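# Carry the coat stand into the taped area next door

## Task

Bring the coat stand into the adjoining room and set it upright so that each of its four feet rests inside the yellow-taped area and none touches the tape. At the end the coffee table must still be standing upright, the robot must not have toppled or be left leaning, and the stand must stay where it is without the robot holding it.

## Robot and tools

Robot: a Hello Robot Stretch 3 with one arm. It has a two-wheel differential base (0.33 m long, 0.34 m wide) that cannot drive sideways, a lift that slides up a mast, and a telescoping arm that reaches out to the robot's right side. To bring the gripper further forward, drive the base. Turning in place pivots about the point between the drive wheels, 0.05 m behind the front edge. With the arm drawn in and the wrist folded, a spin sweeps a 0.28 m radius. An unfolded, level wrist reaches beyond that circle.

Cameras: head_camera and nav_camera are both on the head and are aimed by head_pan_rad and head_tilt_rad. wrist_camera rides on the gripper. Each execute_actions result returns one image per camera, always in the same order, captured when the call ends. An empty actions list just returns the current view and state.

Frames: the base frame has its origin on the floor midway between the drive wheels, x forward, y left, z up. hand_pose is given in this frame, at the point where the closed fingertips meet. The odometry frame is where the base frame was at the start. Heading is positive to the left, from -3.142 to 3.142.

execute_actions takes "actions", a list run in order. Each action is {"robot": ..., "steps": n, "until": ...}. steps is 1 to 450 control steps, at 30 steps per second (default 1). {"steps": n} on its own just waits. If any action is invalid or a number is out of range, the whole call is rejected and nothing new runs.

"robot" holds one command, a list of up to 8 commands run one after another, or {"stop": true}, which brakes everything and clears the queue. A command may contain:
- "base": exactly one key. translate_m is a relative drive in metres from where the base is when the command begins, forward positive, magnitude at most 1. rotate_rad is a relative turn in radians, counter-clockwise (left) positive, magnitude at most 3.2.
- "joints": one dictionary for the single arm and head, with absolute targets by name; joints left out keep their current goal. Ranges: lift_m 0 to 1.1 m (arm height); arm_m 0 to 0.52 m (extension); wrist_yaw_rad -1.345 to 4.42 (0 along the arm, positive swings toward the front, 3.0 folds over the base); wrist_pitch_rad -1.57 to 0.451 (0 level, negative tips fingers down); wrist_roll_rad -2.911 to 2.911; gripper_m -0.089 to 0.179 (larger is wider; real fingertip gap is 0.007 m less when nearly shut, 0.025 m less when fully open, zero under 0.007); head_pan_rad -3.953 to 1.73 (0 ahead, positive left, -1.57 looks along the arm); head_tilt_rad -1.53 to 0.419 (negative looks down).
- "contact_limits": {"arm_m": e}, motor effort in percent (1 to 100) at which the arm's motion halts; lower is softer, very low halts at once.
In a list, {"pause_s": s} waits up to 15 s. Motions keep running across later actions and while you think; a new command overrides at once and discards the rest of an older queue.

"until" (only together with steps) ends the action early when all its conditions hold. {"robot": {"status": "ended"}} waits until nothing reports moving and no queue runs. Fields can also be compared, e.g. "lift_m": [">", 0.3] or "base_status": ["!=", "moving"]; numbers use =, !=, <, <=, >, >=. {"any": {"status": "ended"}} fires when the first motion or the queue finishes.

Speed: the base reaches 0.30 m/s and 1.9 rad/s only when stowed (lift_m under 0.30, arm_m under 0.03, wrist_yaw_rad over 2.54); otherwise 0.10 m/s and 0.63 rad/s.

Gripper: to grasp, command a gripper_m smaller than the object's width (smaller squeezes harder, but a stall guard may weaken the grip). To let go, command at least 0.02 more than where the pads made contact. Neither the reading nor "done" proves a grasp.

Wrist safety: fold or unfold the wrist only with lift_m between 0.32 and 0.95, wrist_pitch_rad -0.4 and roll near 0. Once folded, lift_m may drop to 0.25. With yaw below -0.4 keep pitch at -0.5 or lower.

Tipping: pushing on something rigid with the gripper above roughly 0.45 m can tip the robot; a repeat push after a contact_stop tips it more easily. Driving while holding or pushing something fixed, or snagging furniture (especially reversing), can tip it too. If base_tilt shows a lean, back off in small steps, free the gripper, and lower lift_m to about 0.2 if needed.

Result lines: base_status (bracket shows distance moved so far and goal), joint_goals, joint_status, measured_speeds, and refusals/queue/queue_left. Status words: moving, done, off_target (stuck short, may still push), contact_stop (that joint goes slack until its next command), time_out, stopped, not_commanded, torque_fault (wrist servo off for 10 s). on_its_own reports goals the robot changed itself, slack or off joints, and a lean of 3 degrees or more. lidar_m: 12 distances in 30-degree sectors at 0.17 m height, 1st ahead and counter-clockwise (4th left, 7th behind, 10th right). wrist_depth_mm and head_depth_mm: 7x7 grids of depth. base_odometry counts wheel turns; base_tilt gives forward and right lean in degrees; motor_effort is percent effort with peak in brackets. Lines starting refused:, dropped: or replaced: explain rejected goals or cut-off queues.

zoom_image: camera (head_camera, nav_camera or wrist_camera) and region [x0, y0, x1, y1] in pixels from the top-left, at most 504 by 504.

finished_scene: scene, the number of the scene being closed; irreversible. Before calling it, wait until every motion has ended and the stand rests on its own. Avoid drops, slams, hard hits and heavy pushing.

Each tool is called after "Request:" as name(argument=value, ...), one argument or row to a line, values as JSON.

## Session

Request:
execute_actions(
  actions=[
    {"robot":{"joints":{"head_tilt_rad":-0.6,"lift_m":0.26}},"steps":40},
  ],
)

Scene clock: 1.33 s.
robot.base_odometry: x=+0.000 y=+0.000 heading=+0.000 (m, m, rad; robot's odometry frame)
robot.turned_by_wheels: +0.000 (rad since the last result)
robot.turned_by_imu: +0.000 (rad since the last result)
robot.base_tilt: forward=+1.9 right=-0.1 (deg)
robot.lidar_m: 1.17 0.76 0.70 0.71 0.88 0.86 0.86 1.08 1.57 1.62 1.82 1.67
robot.head_depth_mm: 1401 1525 1675 1858 1800 1490 1273 / 1454 1588 1742 1950 1803 1489 1270 / 1505 1657 1829 2035 1797 1488 1264 / 1500 1655 1847 2043 1787 1481 1268 / 1256 1367 1495 1667 1718 1473 1265 / 1070 1152 1243 1357 1487 1464 1259 / 931 994 1058 1142 1241 1337 1264
robot.base_status: not_commanded
robot.joint_positions: lift_m=+0.261 arm_m=+0.000 wrist_yaw_rad=+2.856 wrist_pitch_rad=-0.481 wrist_roll_rad=+0.010 gripper_m=+0.037 head_pan_rad=+0.000 head_tilt_rad=-0.592
robot.joint_goals: lift_m=+0.260 arm_m=+0.000 wrist_yaw_rad=+2.856 wrist_pitch_rad=-0.481 wrist_roll_rad=+0.010 gripper_m=+0.037 head_pan_rad=+0.000 head_tilt_rad=-0.600
robot.joint_status: lift_m=moving arm_m=not_commanded wrist_yaw_rad=not_commanded wrist_pitch_rad=not_commanded wrist_roll_rad=not_commanded gripper_m=not_commanded head_pan_rad=not_commanded head_tilt_rad=done
robot.measured_speeds: translate_m=+0.000 rotate_rad=+0.000 lift_m=+0.000 arm_m=+0.000 wrist_yaw_rad=+0.000 wrist_pitch_rad=+0.000 wrist_roll_rad=+0.000 head_pan_rad=+0.000 head_tilt_rad=+0.000
robot: refusals=0 queue=running queue_left=0
robot.motor_effort: left_wheel=+0(0) right_wheel=+0(0) lift_m=+11(21) arm_m=-1(1) wrist_yaw_rad=+0(1) wrist_pitch_rad=+5(5) wrist_roll_rad=+0(0) gripper_m=+0(0) head_pan_rad=+0(0) head_tilt_rad=-5(49) (%)
robot.hand_pose: x=+0.0396 y=+0.0623 z=+0.2593 quat_wxyz=(+0.265, +0.707, +0.068, +0.652) (m; robot's base frame)
robot.wrist_depth_mm: - 722 709 682 664 633 614 / - 788 793 737 726 700 668 / 734 803 780 756 758 732 725 / 615 - 630 631 637 639 649 / 513 - 535 529 532 526 525 / 452 - - 446 469 453 453 / - - - 390 381 397 398
pictures: head_camera (sideways: a quarter turn clockwise sets it upright), nav_camera (sideways: a quarter turn counterclockwise sets it upright), wrist_camera
Images, in order (width x height): head_camera 896x504, nav_camera 672x504, wrist_camera 644x364.

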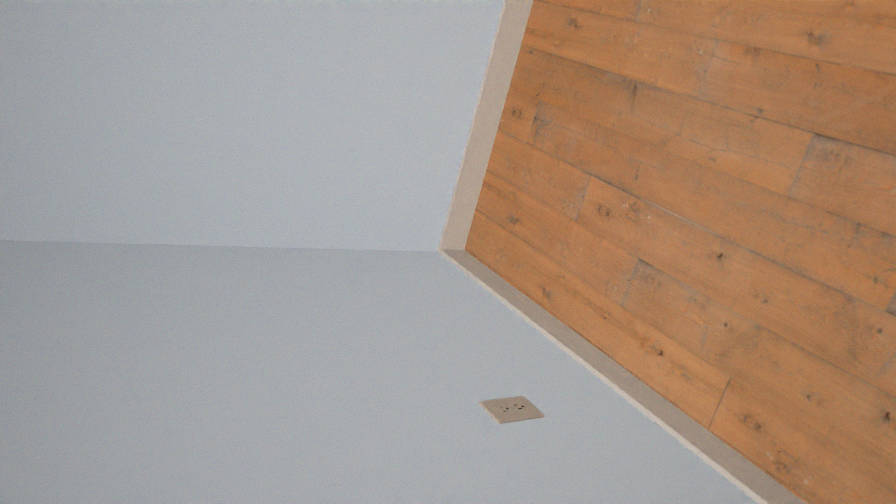

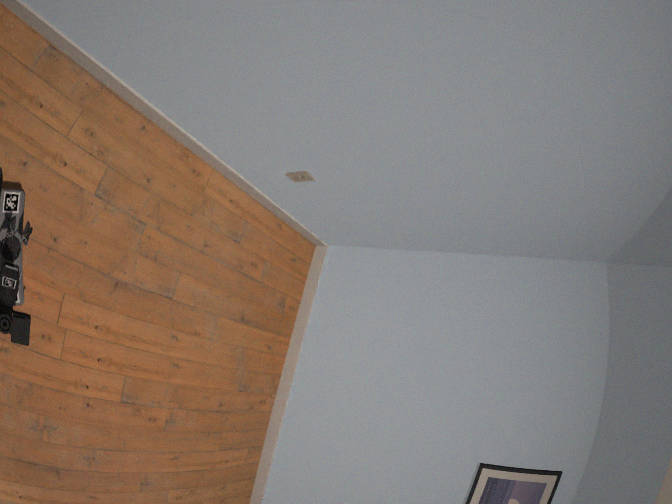

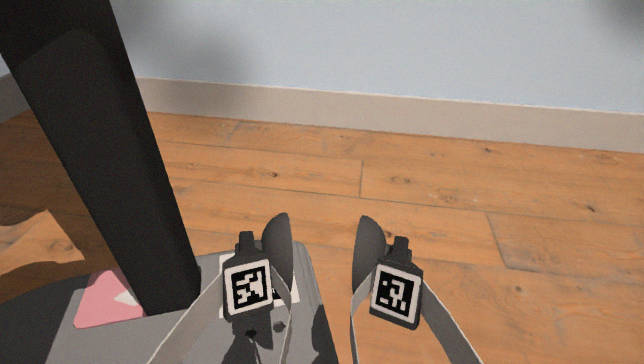

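Request:
execute_actions(
  actions=[
    {"robot":[{"base":{"rotate_rad":-1.95},"joints":{"head_pan_rad":-0.3}},{"base":{"translate_m":0.6}}],"steps":300,"until":{"robot":{"status":"ended"}}},
  ],
)

Scene clock: 7.77 s.
robot.base_odometry: x=-0.222 y=-0.557 heading=-1.950 (m, m, rad; robot's odometry frame)
robot.turned_by_wheels: -1.950 (rad since the last result)
robot.turned_by_imu: -1.938 (rad since the last result)
robot.base_tilt: forward=+2.0 right=-0.1 (deg)
robot.lidar_m: 0.96 1.03 1.73 1.67 1.74 1.35 1.30 1.21 0.89 0.86 0.89 1.90
robot.head_depth_mm: 1606 1776 1980 2169 1800 1487 1272 / 1721 1828 2016 2149 1794 1483 1269 / 2164 2288 2452 2262 1798 1485 1269 / 2226 2452 2668 2242 1785 1477 1262 / 2169 2377 2599 2240 1779 1475 1264 / 2131 2316 2567 2229 1767 1476 1261 / 2072 2270 2518 2223 1772 1436 1258
robot.base_status: done (translate_m +0.6000 of +0.6000)
robot.joint_positions: lift_m=+0.261 arm_m=+0.000 wrist_yaw_rad=+2.856 wrist_pitch_rad=-0.481 wrist_roll_rad=+0.010 gripper_m=+0.037 head_pan_rad=-0.293 head_tilt_rad=-0.593
robot.joint_goals: lift_m=+0.260 arm_m=+0.000 wrist_yaw_rad=+2.856 wrist_pitch_rad=-0.481 wrist_roll_rad=+0.010 gripper_m=+0.037 head_pan_rad=-0.300 head_tilt_rad=-0.600
robot.joint_status: lift_m=done arm_m=not_commanded wrist_yaw_rad=not_commanded wrist_pitch_rad=not_commanded wrist_roll_rad=not_commanded gripper_m=not_commanded head_pan_rad=done head_tilt_rad=done
robot.measured_speeds: translate_m=+0.000 rotate_rad=+0.000 lift_m=+0.000 arm_m=+0.000 wrist_yaw_rad=+0.000 wrist_pitch_rad=+0.000 wrist_roll_rad=+0.000 head_pan_rad=+0.000 head_tilt_rad=+0.000
robot: refusals=0 queue=done queue_left=0
robot.motor_effort: left_wheel=+2(8) right_wheel=-2(6) lift_m=+12(14) arm_m=-1(1) wrist_yaw_rad=+0(1) wrist_pitch_rad=+5(5) wrist_roll_rad=+0(0) gripper_m=+1(0) head_pan_rad=-4(26) head_tilt_rad=-5(5) (%)
robot.hand_pose: x=+0.0396 y=+0.0623 z=+0.2593 quat_wxyz=(+0.265, +0.707, +0.068, +0.652) (m; robot's base frame)
robot.wrist_depth_mm: - - - - - - - / - - - - - - - / 733 787 767 787 818 787 811 / 618 - 614 625 629 640 648 / 513 - 535 525 529 532 538 / 455 - - 441 463 448 455 / - - - 387 384 390 397
pictures: head_camera (sideways: a quarter turn clockwise sets it upright), nav_camera (sideways: a quarter turn counterclockwise sets it upright), wrist_camera
Images, in order (width x height): head_camera 896x504, nav_camera 672x504, wrist_camera 644x364.

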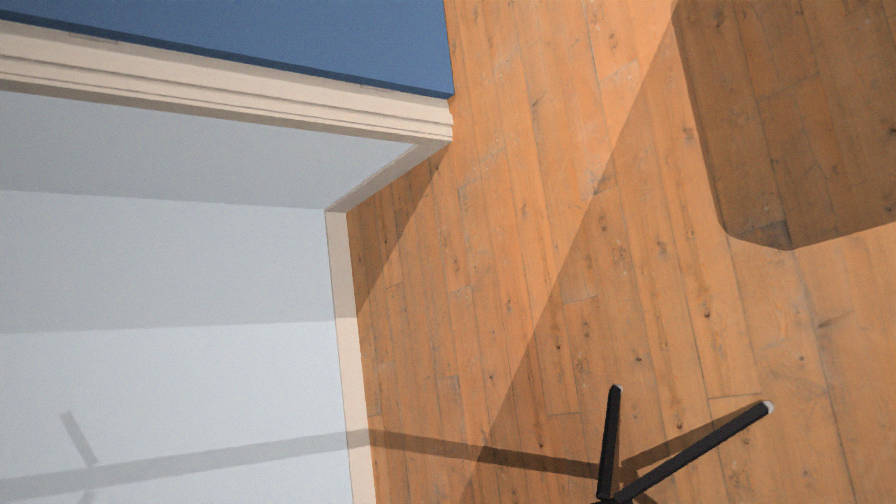

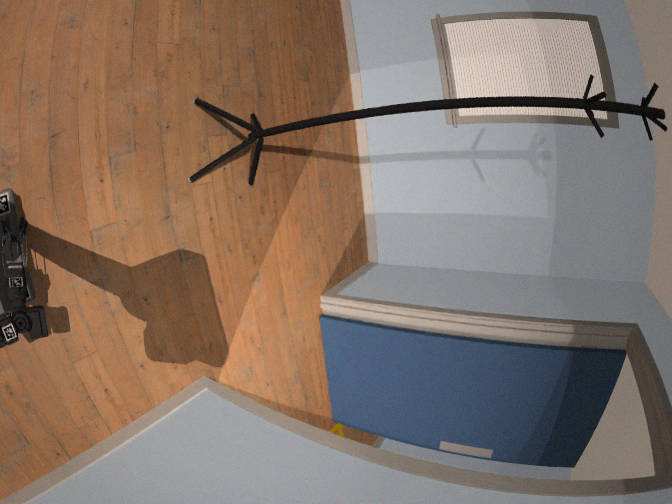

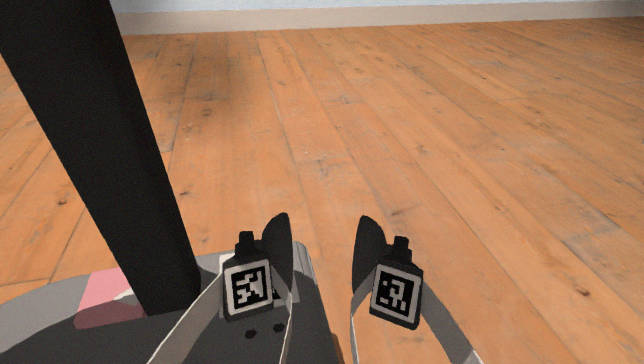

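Request:
execute_actions(
  actions=[
    {"robot":[{"base":{"rotate_rad":1.1}},{"base":{"translate_m":1.0}},{"base":{"rotate_rad":-1.1}},{"base":{"translate_m":0.63}},{"base":{"rotate_rad":-1.42}},{"joints":{"lift_m":0.34,"wrist_pitch_rad":-0.4,"head_pan_rad":0,"head_tilt_rad":-0.8}},{"joints":{"wrist_yaw_rad":1.57,"gripper_m":0.14}},{"joints":{"wrist_pitch_rad":0,"lift_m":0.19}}],"steps":450,"until":{"robot":{"status":"ended"}}},
    {"steps":350,"until":{"robot":{"status":"ended"}}},
  ],
)

Scene clock: 28.97 s.
robot.base_odometry: x=+0.205 y=-1.894 heading=+2.913 (m, m, rad; robot's odometry frame)
robot.turned_by_wheels: -1.420 (rad since the last result)
robot.turned_by_imu: -1.411 (rad since the last result)
robot.base_tilt: forward=+1.9 right=-0.1 (deg)
robot.lidar_m: 0.62 1.72 1.40 1.39 0.96 0.78 0.77 0.85 1.31 2.39 2.19 0.59
robot.head_depth_mm: 3364 2743 2155 1782 1526 1321 1173 / 3362 693 1977 1736 1508 1322 1174 / 3483 2722 2149 1736 1421 1292 1168 / 3317 2590 2140 1768 1507 1294 1167 / 1912 2156 2131 1775 1512 1315 1166 / 1676 1906 2067 1773 1502 1315 1164 / 1696 1934 2114 1761 1505 1313 1161
robot.base_status: done (rotate_rad -1.4199 of -1.4200)
robot.joint_positions: lift_m=+0.191 arm_m=+0.000 wrist_yaw_rad=+1.572 wrist_pitch_rad=-0.022 wrist_roll_rad=+0.010 gripper_m=+0.140 head_pan_rad=-0.007 head_tilt_rad=-0.790
robot.joint_goals: lift_m=+0.190 arm_m=+0.000 wrist_yaw_rad=+1.570 wrist_pitch_rad=+0.000 wrist_roll_rad=+0.010 gripper_m=+0.140 head_pan_rad=+0.000 head_tilt_rad=-0.800
robot.joint_status: lift_m=done arm_m=not_commanded wrist_yaw_rad=done wrist_pitch_rad=done wrist_roll_rad=not_commanded gripper_m=done head_pan_rad=done head_tilt_rad=done
robot.measured_speeds: translate_m=+0.000 rotate_rad=+0.000 lift_m=+0.000 arm_m=+0.000 wrist_yaw_rad=+0.000 wrist_pitch_rad=+0.000 wrist_roll_rad=+0.000 head_pan_rad=+0.000 head_tilt_rad=+0.000
robot: refusals=0 queue=done queue_left=0
robot.motor_effort: left_wheel=+2(7) right_wheel=-3(10) lift_m=+11(35) arm_m=-2(1) wrist_yaw_rad=-3(4) wrist_pitch_rad=+8(9) wrist_roll_rad=+0(0) gripper_m=+0(84) head_pan_rad=+3(26) head_tilt_rad=-7(30) (%)
robot.hand_pose: x=+0.2343 y=-0.1447 z=+0.2995 quat_wxyz=(+0.503, +0.508, -0.496, +0.492) (m; robot's base frame)
robot.wrist_depth_mm: - - - - - - - / - - - - - - - / - - - - - - - / - - - - - - - / 965 - - 842 - - - / 689 - 675 670 719 - 763 / 533 512 548 542 537 536 564
pictures: head_camera (sideways: a quarter turn clockwise sets it upright), nav_camera (sideways: a quarter turn counterclockwise sets it upright), wrist_camera
Images, in order (width x height): head_camera 896x504, nav_camera 672x504, wrist_camera 644x364.

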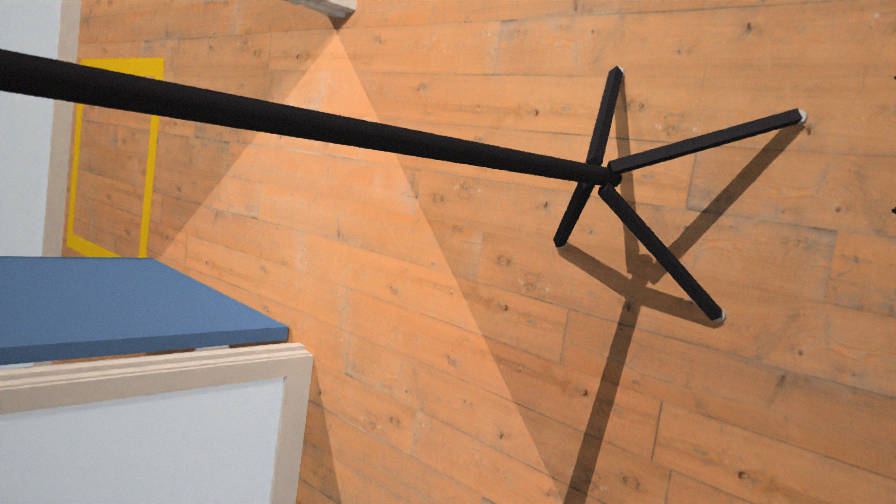

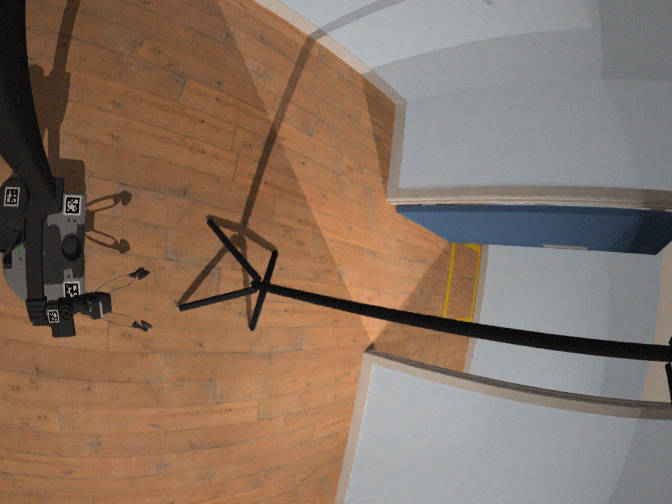

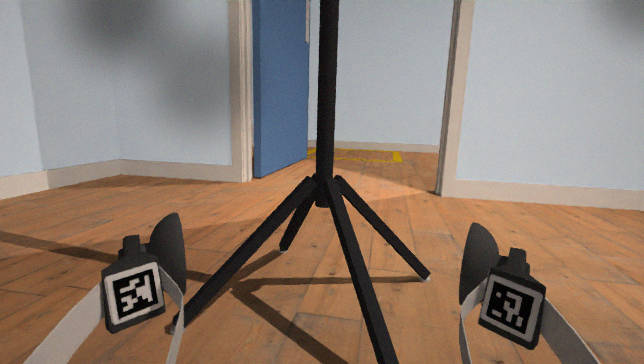

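Request:
execute_actions(
  actions=[
    {"robot":[{"base":{"rotate_rad":0.15}},{"base":{"translate_m":0.32}},{"base":{"rotate_rad":-0.27}},{"base":{"translate_m":0.1}}],"steps":450,"until":{"robot":{"status":"ended"}}},
  ],
)

Scene clock: 38.87 s.
robot.base_odometry: x=-0.208 y=-1.835 heading=+2.793 (m, m, rad; robot's odometry frame)
robot.turned_by_wheels: -0.120 (rad since the last result)
robot.turned_by_imu: -0.120 (rad since the last result)
robot.base_tilt: forward=+1.9 right=-0.1 (deg)
robot.lidar_m: 0.21 1.44 1.33 1.29 1.35 1.21 1.18 1.24 1.73 2.48 0.26 0.26
robot.head_depth_mm: 3195 2737 2146 1734 420 1298 1173 / 3204 2728 2164 1779 1514 1254 1118 / 3193 2701 2144 1772 1508 1321 1131 / 3246 2688 2141 1775 1505 1318 1168 / 3179 2527 2149 1766 1512 1320 1166 / 1697 1782 1895 1759 1508 1312 1166 / 1325 1446 1636 1756 1504 1319 1163
robot.base_status: done (translate_m +0.1000 of +0.1000)
robot.joint_positions: lift_m=+0.191 arm_m=+0.000 wrist_yaw_rad=+1.571 wrist_pitch_rad=-0.022 wrist_roll_rad=+0.010 gripper_m=+0.140 head_pan_rad=-0.007 head_tilt_rad=-0.790
robot.joint_goals: lift_m=+0.190 arm_m=+0.000 wrist_yaw_rad=+1.570 wrist_pitch_rad=+0.000 wrist_roll_rad=+0.010 gripper_m=+0.140 head_pan_rad=+0.000 head_tilt_rad=-0.800
robot.joint_status: lift_m=done arm_m=not_commanded wrist_yaw_rad=done wrist_pitch_rad=done wrist_roll_rad=not_commanded gripper_m=done head_pan_rad=done head_tilt_rad=done
robot.measured_speeds: translate_m=+0.000 rotate_rad=+0.000 lift_m=+0.000 arm_m=+0.000 wrist_yaw_rad=+0.000 wrist_pitch_rad=+0.000 wrist_roll_rad=+0.000 head_pan_rad=+0.000 head_tilt_rad=+0.000
robot: refusals=0 queue=done queue_left=0
robot.motor_effort: left_wheel=+2(5) right_wheel=-3(7) lift_m=+12(12) arm_m=-2(2) wrist_yaw_rad=-2(3) wrist_pitch_rad=+8(8) wrist_roll_rad=+0(0) gripper_m=+0(0) head_pan_rad=+3(4) head_tilt_rad=-7(7) (%)
robot.hand_pose: x=+0.2343 y=-0.1449 z=+0.2996 quat_wxyz=(+0.503, +0.508, -0.496, +0.492) (m; robot's base frame)
robot.wrist_depth_mm: - - - 181 - - - / - - - 185 - - - / - - - 193 - - - / - - - 200 - - - / 960 - - 209 - - - / 696 - 696 211 745 - 757 / 536 520 202 203 508 541 575
pictures: head_camera (sideways: a quarter turn clockwise sets it upright), nav_camera (sideways: a quarter turn counterclockwise sets it upright), wrist_camera
Images, in order (width x height): head_camera 896x504, nav_camera 672x504, wrist_camera 644x364.

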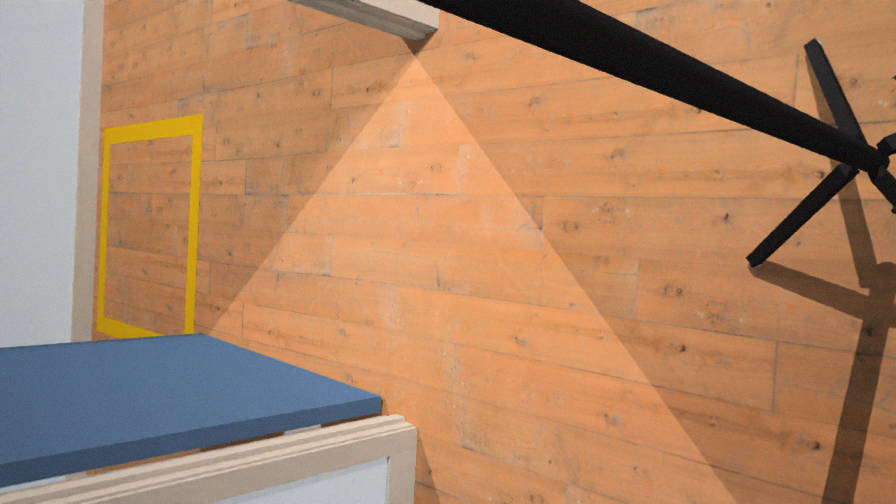

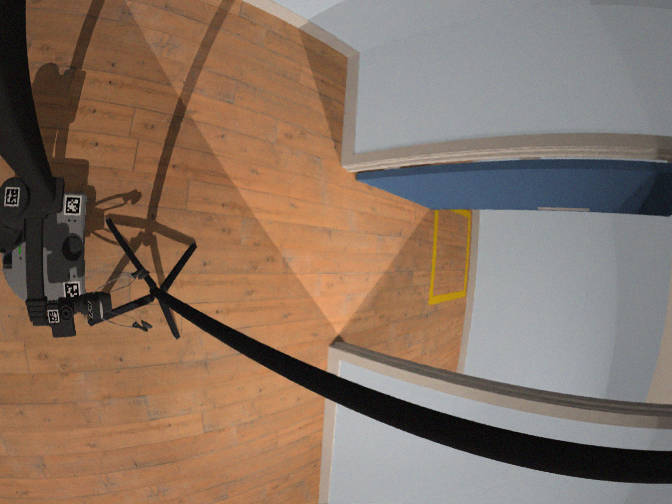

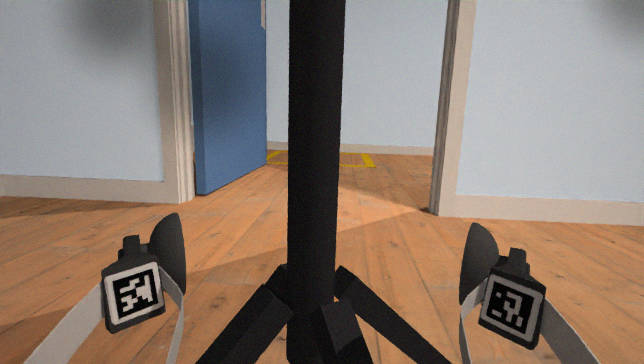

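Request:
execute_actions(
  actions=[
    {"robot":[{"base":{"rotate_rad":0.035}},{"base":{"translate_m":0.045}},{"joints":{"gripper_m":-0.03,"head_tilt_rad":-1.05}},{"base":{"translate_m":0.9}}],"steps":450,"until":{"robot":{"status":"ended"}}},
  ],
)

Request:
execute_actions(
  actions=[
    {"robot":{"base":{"translate_m":0.9}},"steps":450,"until":{"robot":{"status":"ended"}}},
  ],
)

Scene clock: 53.70 s.
robot.base_odometry: x=-1.107 y=-1.543 heading=+2.828 (m, m, rad; robot's odometry frame)
robot.turned_by_wheels: +0.035 (rad since the last result)
robot.turned_by_imu: +0.033 (rad since the last result)
robot.base_tilt: forward=+1.9 right=-0.1 (deg)
robot.lidar_m: 0.16 0.60 0.60 1.22 1.30 1.87 2.13 2.25 2.60 1.25 0.23 0.16
robot.head_depth_mm: 2101 1843 1634 1444 1293 1218 1125 / 2114 1843 1631 1464 1316 1190 1087 / 2101 1838 1636 1466 1324 1185 1149 / 2100 1827 1628 1463 1331 1215 1134 / 2100 1812 1632 1461 1328 1213 1128 / 1266 1355 1453 1442 1325 1211 1127 / 964 1010 1073 1169 1288 1212 1121
robot.base_status: done (translate_m +0.8999 of +0.9000)
robot.joint_positions: lift_m=+0.191 arm_m=+0.000 wrist_yaw_rad=+1.579 wrist_pitch_rad=-0.022 wrist_roll_rad=+0.010 gripper_m=-0.017 head_pan_rad=-0.007 head_tilt_rad=-1.037
robot.joint_goals: lift_m=+0.190 arm_m=+0.000 wrist_yaw_rad=+1.570 wrist_pitch_rad=+0.000 wrist_roll_rad=+0.010 gripper_m=-0.018 head_pan_rad=+0.000 head_tilt_rad=-1.050
robot.joint_status: lift_m=done arm_m=not_commanded wrist_yaw_rad=done wrist_pitch_rad=done wrist_roll_rad=not_commanded gripper_m=done head_pan_rad=done head_tilt_rad=done
robot.measured_speeds: translate_m=+0.000 rotate_rad=+0.000 lift_m=+0.000 arm_m=+0.000 wrist_yaw_rad=+0.000 wrist_pitch_rad=+0.000 wrist_roll_rad=+0.000 head_pan_rad=+0.000 head_tilt_rad=+0.000
robot: refusals=0 queue=done queue_left=0
robot.on_its_own: gripper_m is held at -0.018, not at your -0.030, by its stall guard, which is not easing now
robot.motor_effort: left_wheel=+0(4) right_wheel=+17(26) lift_m=+12(12) arm_m=-2(2) wrist_yaw_rad=-10(12) wrist_pitch_rad=+9(9) wrist_roll_rad=+0(0) gripper_m=-19(96) head_pan_rad=+3(3) head_tilt_rad=-9(36) (%)
robot.hand_pose: x=+0.2343 y=-0.1430 z=+0.2996 quat_wxyz=(+0.501, +0.510, -0.495, +0.494) (m; robot's base frame)
robot.wrist_depth_mm: 563 788 - 129 - - - / 564 762 - 133 - - - / 575 770 - 137 - - - / 579 779 - 142 - - - / 586 811 - 145 - - - / 578 683 747 150 758 742 739 / 534 547 490 156 511 557 568
pictures: head_camera (sideways: a quarter turn clockwise sets it upright), nav_camera (sideways: a quarter turn counterclockwise sets it upright), wrist_camera
Images, in order (width x height): head_camera 896x504, nav_camera 672x504, wrist_camera 644x364.

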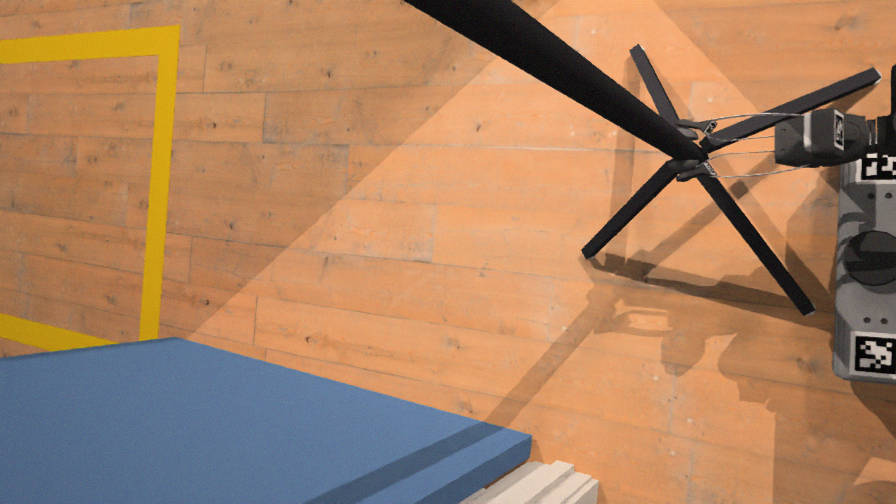

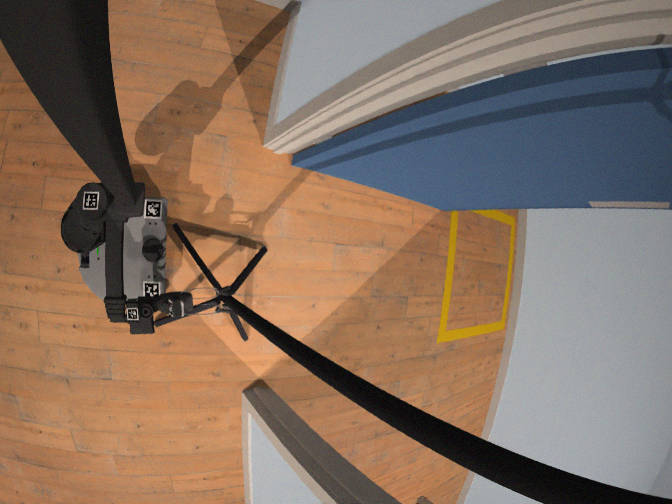

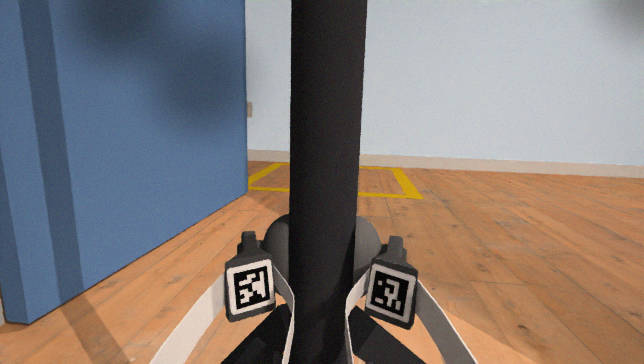

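Scene clock: 64.50 s.
robot.base_odometry: x=-1.963 y=-1.266 heading=+2.828 (m, m, rad; robot's odometry frame)
robot.turned_by_wheels: +0.000 (rad since the last result)
robot.turned_by_imu: +0.000 (rad since the last result)
robot.base_tilt: forward=+1.9 right=-0.1 (deg)
robot.lidar_m: 0.31 0.42 0.33 0.32 0.35 0.57 3.02 3.21 0.74 1.99 0.25 0.16
robot.head_depth_mm: 1728 1837 1630 1466 1277 1220 1125 / 1752 1838 1621 1466 1317 1173 1101 / 1767 1841 1627 1464 1331 1185 1141 / 1785 1829 1627 1460 1328 1215 1133 / 1806 1845 1620 1456 1329 1218 1149 / 1821 1825 1632 1248 1281 1210 1135 / 1824 1769 830 878 937 997 1065
robot.base_status: done (translate_m +0.9000 of +0.9000)
robot.joint_positions: lift_m=+0.190 arm_m=+0.000 wrist_yaw_rad=+1.563 wrist_pitch_rad=-0.022 wrist_roll_rad=+0.008 gripper_m=-0.017 head_pan_rad=-0.006 head_tilt_rad=-1.039
robot.joint_goals: lift_m=+0.190 arm_m=+0.000 wrist_yaw_rad=+1.570 wrist_pitch_rad=+0.000 wrist_roll_rad=+0.008 gripper_m=-0.018 head_pan_rad=+0.000 head_tilt_rad=-1.050
robot.joint_status: lift_m=done arm_m=not_commanded wrist_yaw_rad=done wrist_pitch_rad=done wrist_roll_rad=not_commanded gripper_m=done head_pan_rad=done head_tilt_rad=done
robot.measured_speeds: translate_m=+0.000 rotate_rad=+0.000 lift_m=+0.000 arm_m=+0.000 wrist_yaw_rad=+0.000 wrist_pitch_rad=+0.000 wrist_roll_rad=+0.000 head_pan_rad=+0.000 head_tilt_rad=+0.000
robot: refusals=0 queue=done queue_left=0
robot.on_its_own: gripper_m is held at -0.018, not at your -0.030, by its stall guard, which is not easing now
robot.motor_effort: left_wheel=-2(17) right_wheel=+3(25) lift_m=+14(15) arm_m=-1(1) wrist_yaw_rad=+8(40) wrist_pitch_rad=+8(13) wrist_roll_rad=+1(5) gripper_m=-19(23) head_pan_rad=+2(3) head_tilt_rad=-7(9) (%)
robot.hand_pose: x=+0.2343 y=-0.1469 z=+0.2994 quat_wxyz=(+0.506, +0.506, -0.498, +0.491) (m; robot's base frame)
robot.wrist_depth_mm: 473 - - 132 - - - / 479 - - 136 - - - / 489 - - 140 - - - / 487 - - 145 - - - / 494 903 - 148 - - - / 499 646 761 152 778 741 736 / 495 536 251 160 209 561 576
pictures: head_camera (sideways: a quarter turn clockwise sets it upright), nav_camera (sideways: a quarter turn counterclockwise sets it upright), wrist_camera
Images, in order (width x height): head_camera 896x504, nav_camera 672x504, wrist_camera 644x364.

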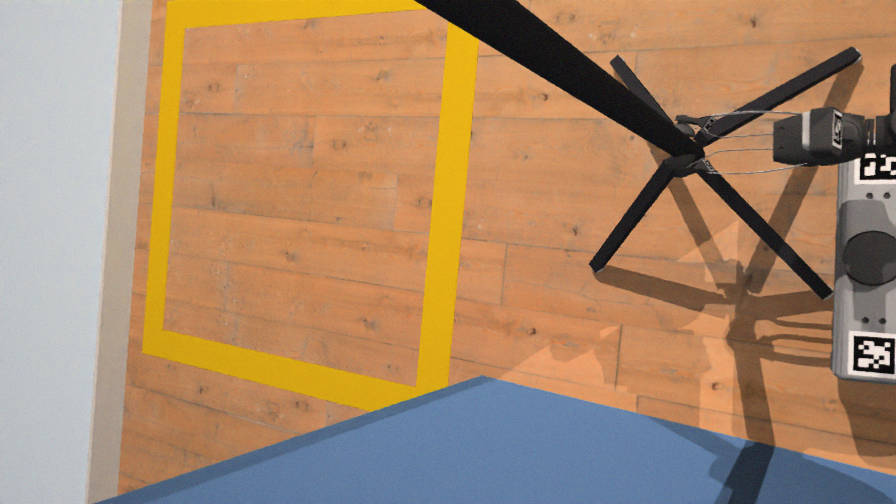

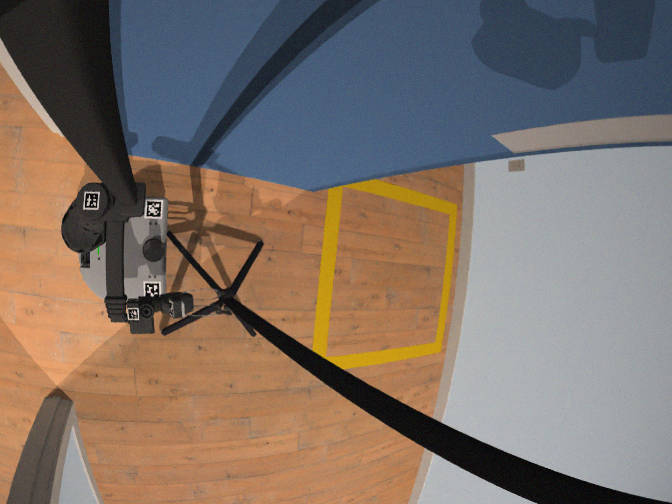

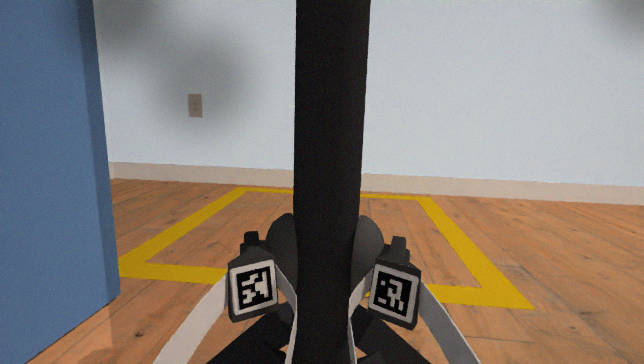

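Request:
execute_actions(
  actions=[
    {"robot":[{"base":{"translate_m":0.92},"joints":{"head_tilt_rad":-1.25,"head_pan_rad":-0.3}},{"joints":{"gripper_m":0.14}},{"base":{"translate_m":-0.12}}],"steps":450,"until":{"robot":{"status":"ended"}}},
  ],
)

Scene clock: 79.67 s.
robot.base_odometry: x=-2.724 y=-1.019 heading=+2.828 (m, m, rad; robot's odometry frame)
robot.turned_by_wheels: +0.000 (rad since the last result)
robot.turned_by_imu: -0.001 (rad since the last result)
robot.base_tilt: forward=+1.9 right=+0.0 (deg)
robot.lidar_m: 0.27 1.00 1.13 1.11 0.33 0.38 3.82 1.36 1.80 2.05 1.26 0.29
robot.head_depth_mm: 1209 1473 1419 1331 1265 1192 1133 / 1181 1467 1418 1337 1260 - 1128 / 409 538 1391 1316 1275 - - / 1126 1402 1414 1315 1254 - - / 1099 1380 1413 1318 1265 1214 - / 1074 1345 1421 1336 1262 1195 1150 / 1053 1306 1415 1337 1262 1193 1134
robot.base_status: done (translate_m -0.1200 of -0.1200)
robot.joint_positions: lift_m=+0.190 arm_m=+0.000 wrist_yaw_rad=+1.569 wrist_pitch_rad=-0.022 wrist_roll_rad=+0.008 gripper_m=+0.140 head_pan_rad=-0.293 head_tilt_rad=-1.235
robot.joint_goals: lift_m=+0.190 arm_m=+0.000 wrist_yaw_rad=+1.570 wrist_pitch_rad=+0.000 wrist_roll_rad=+0.008 gripper_m=+0.140 head_pan_rad=-0.300 head_tilt_rad=-1.250
robot.joint_status: lift_m=done arm_m=not_commanded wrist_yaw_rad=done wrist_pitch_rad=done wrist_roll_rad=not_commanded gripper_m=done head_pan_rad=done head_tilt_rad=done
robot.measured_speeds: translate_m=+0.000 rotate_rad=+0.000 lift_m=+0.000 arm_m=+0.000 wrist_yaw_rad=+0.000 wrist_pitch_rad=+0.000 wrist_roll_rad=+0.000 head_pan_rad=+0.000 head_tilt_rad=+0.000
robot: refusals=0 queue=done queue_left=0
robot.motor_effort: left_wheel=-1(4) right_wheel=+2(27) lift_m=+14(14) arm_m=-1(1) wrist_yaw_rad=+1(9) wrist_pitch_rad=+9(9) wrist_roll_rad=+1(1) gripper_m=+0(80) head_pan_rad=-4(26) head_tilt_rad=-10(31) (%)
robot.hand_pose: x=+0.2343 y=-0.1454 z=+0.2994 quat_wxyz=(+0.504, +0.507, -0.496, +0.492) (m; robot's base frame)
robot.wrist_depth_mm: 884 850 805 784 756 755 742 / 903 875 822 825 802 775 755 / 939 907 860 821 831 813 777 / 973 913 892 868 838 825 783 / 954 929 880 299 843 830 809 / 667 - 674 264 692 - 766 / 528 516 448 548 410 539 575
pictures: head_camera (sideways: a quarter turn clockwise sets it upright), nav_camera (sideways: a quarter turn counterclockwise sets it upright), wrist_camera
Images, in order (width x height): head_camera 896x504, nav_camera 672x504, wrist_camera 644x364.

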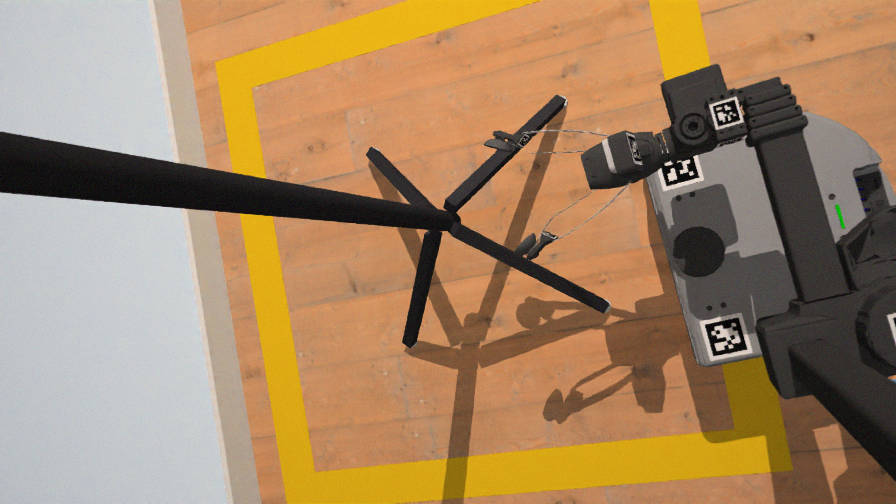

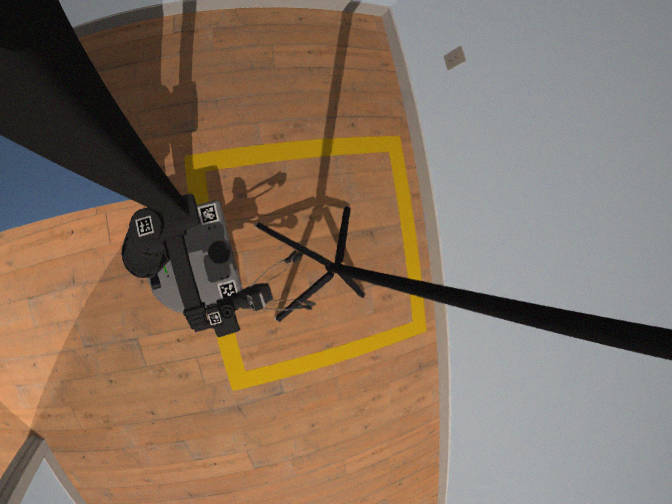

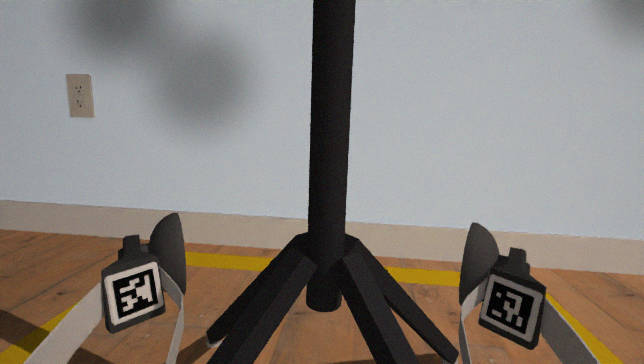

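Request:
finished_scene(
  scene=2,
)

The scene is finished: the task was done.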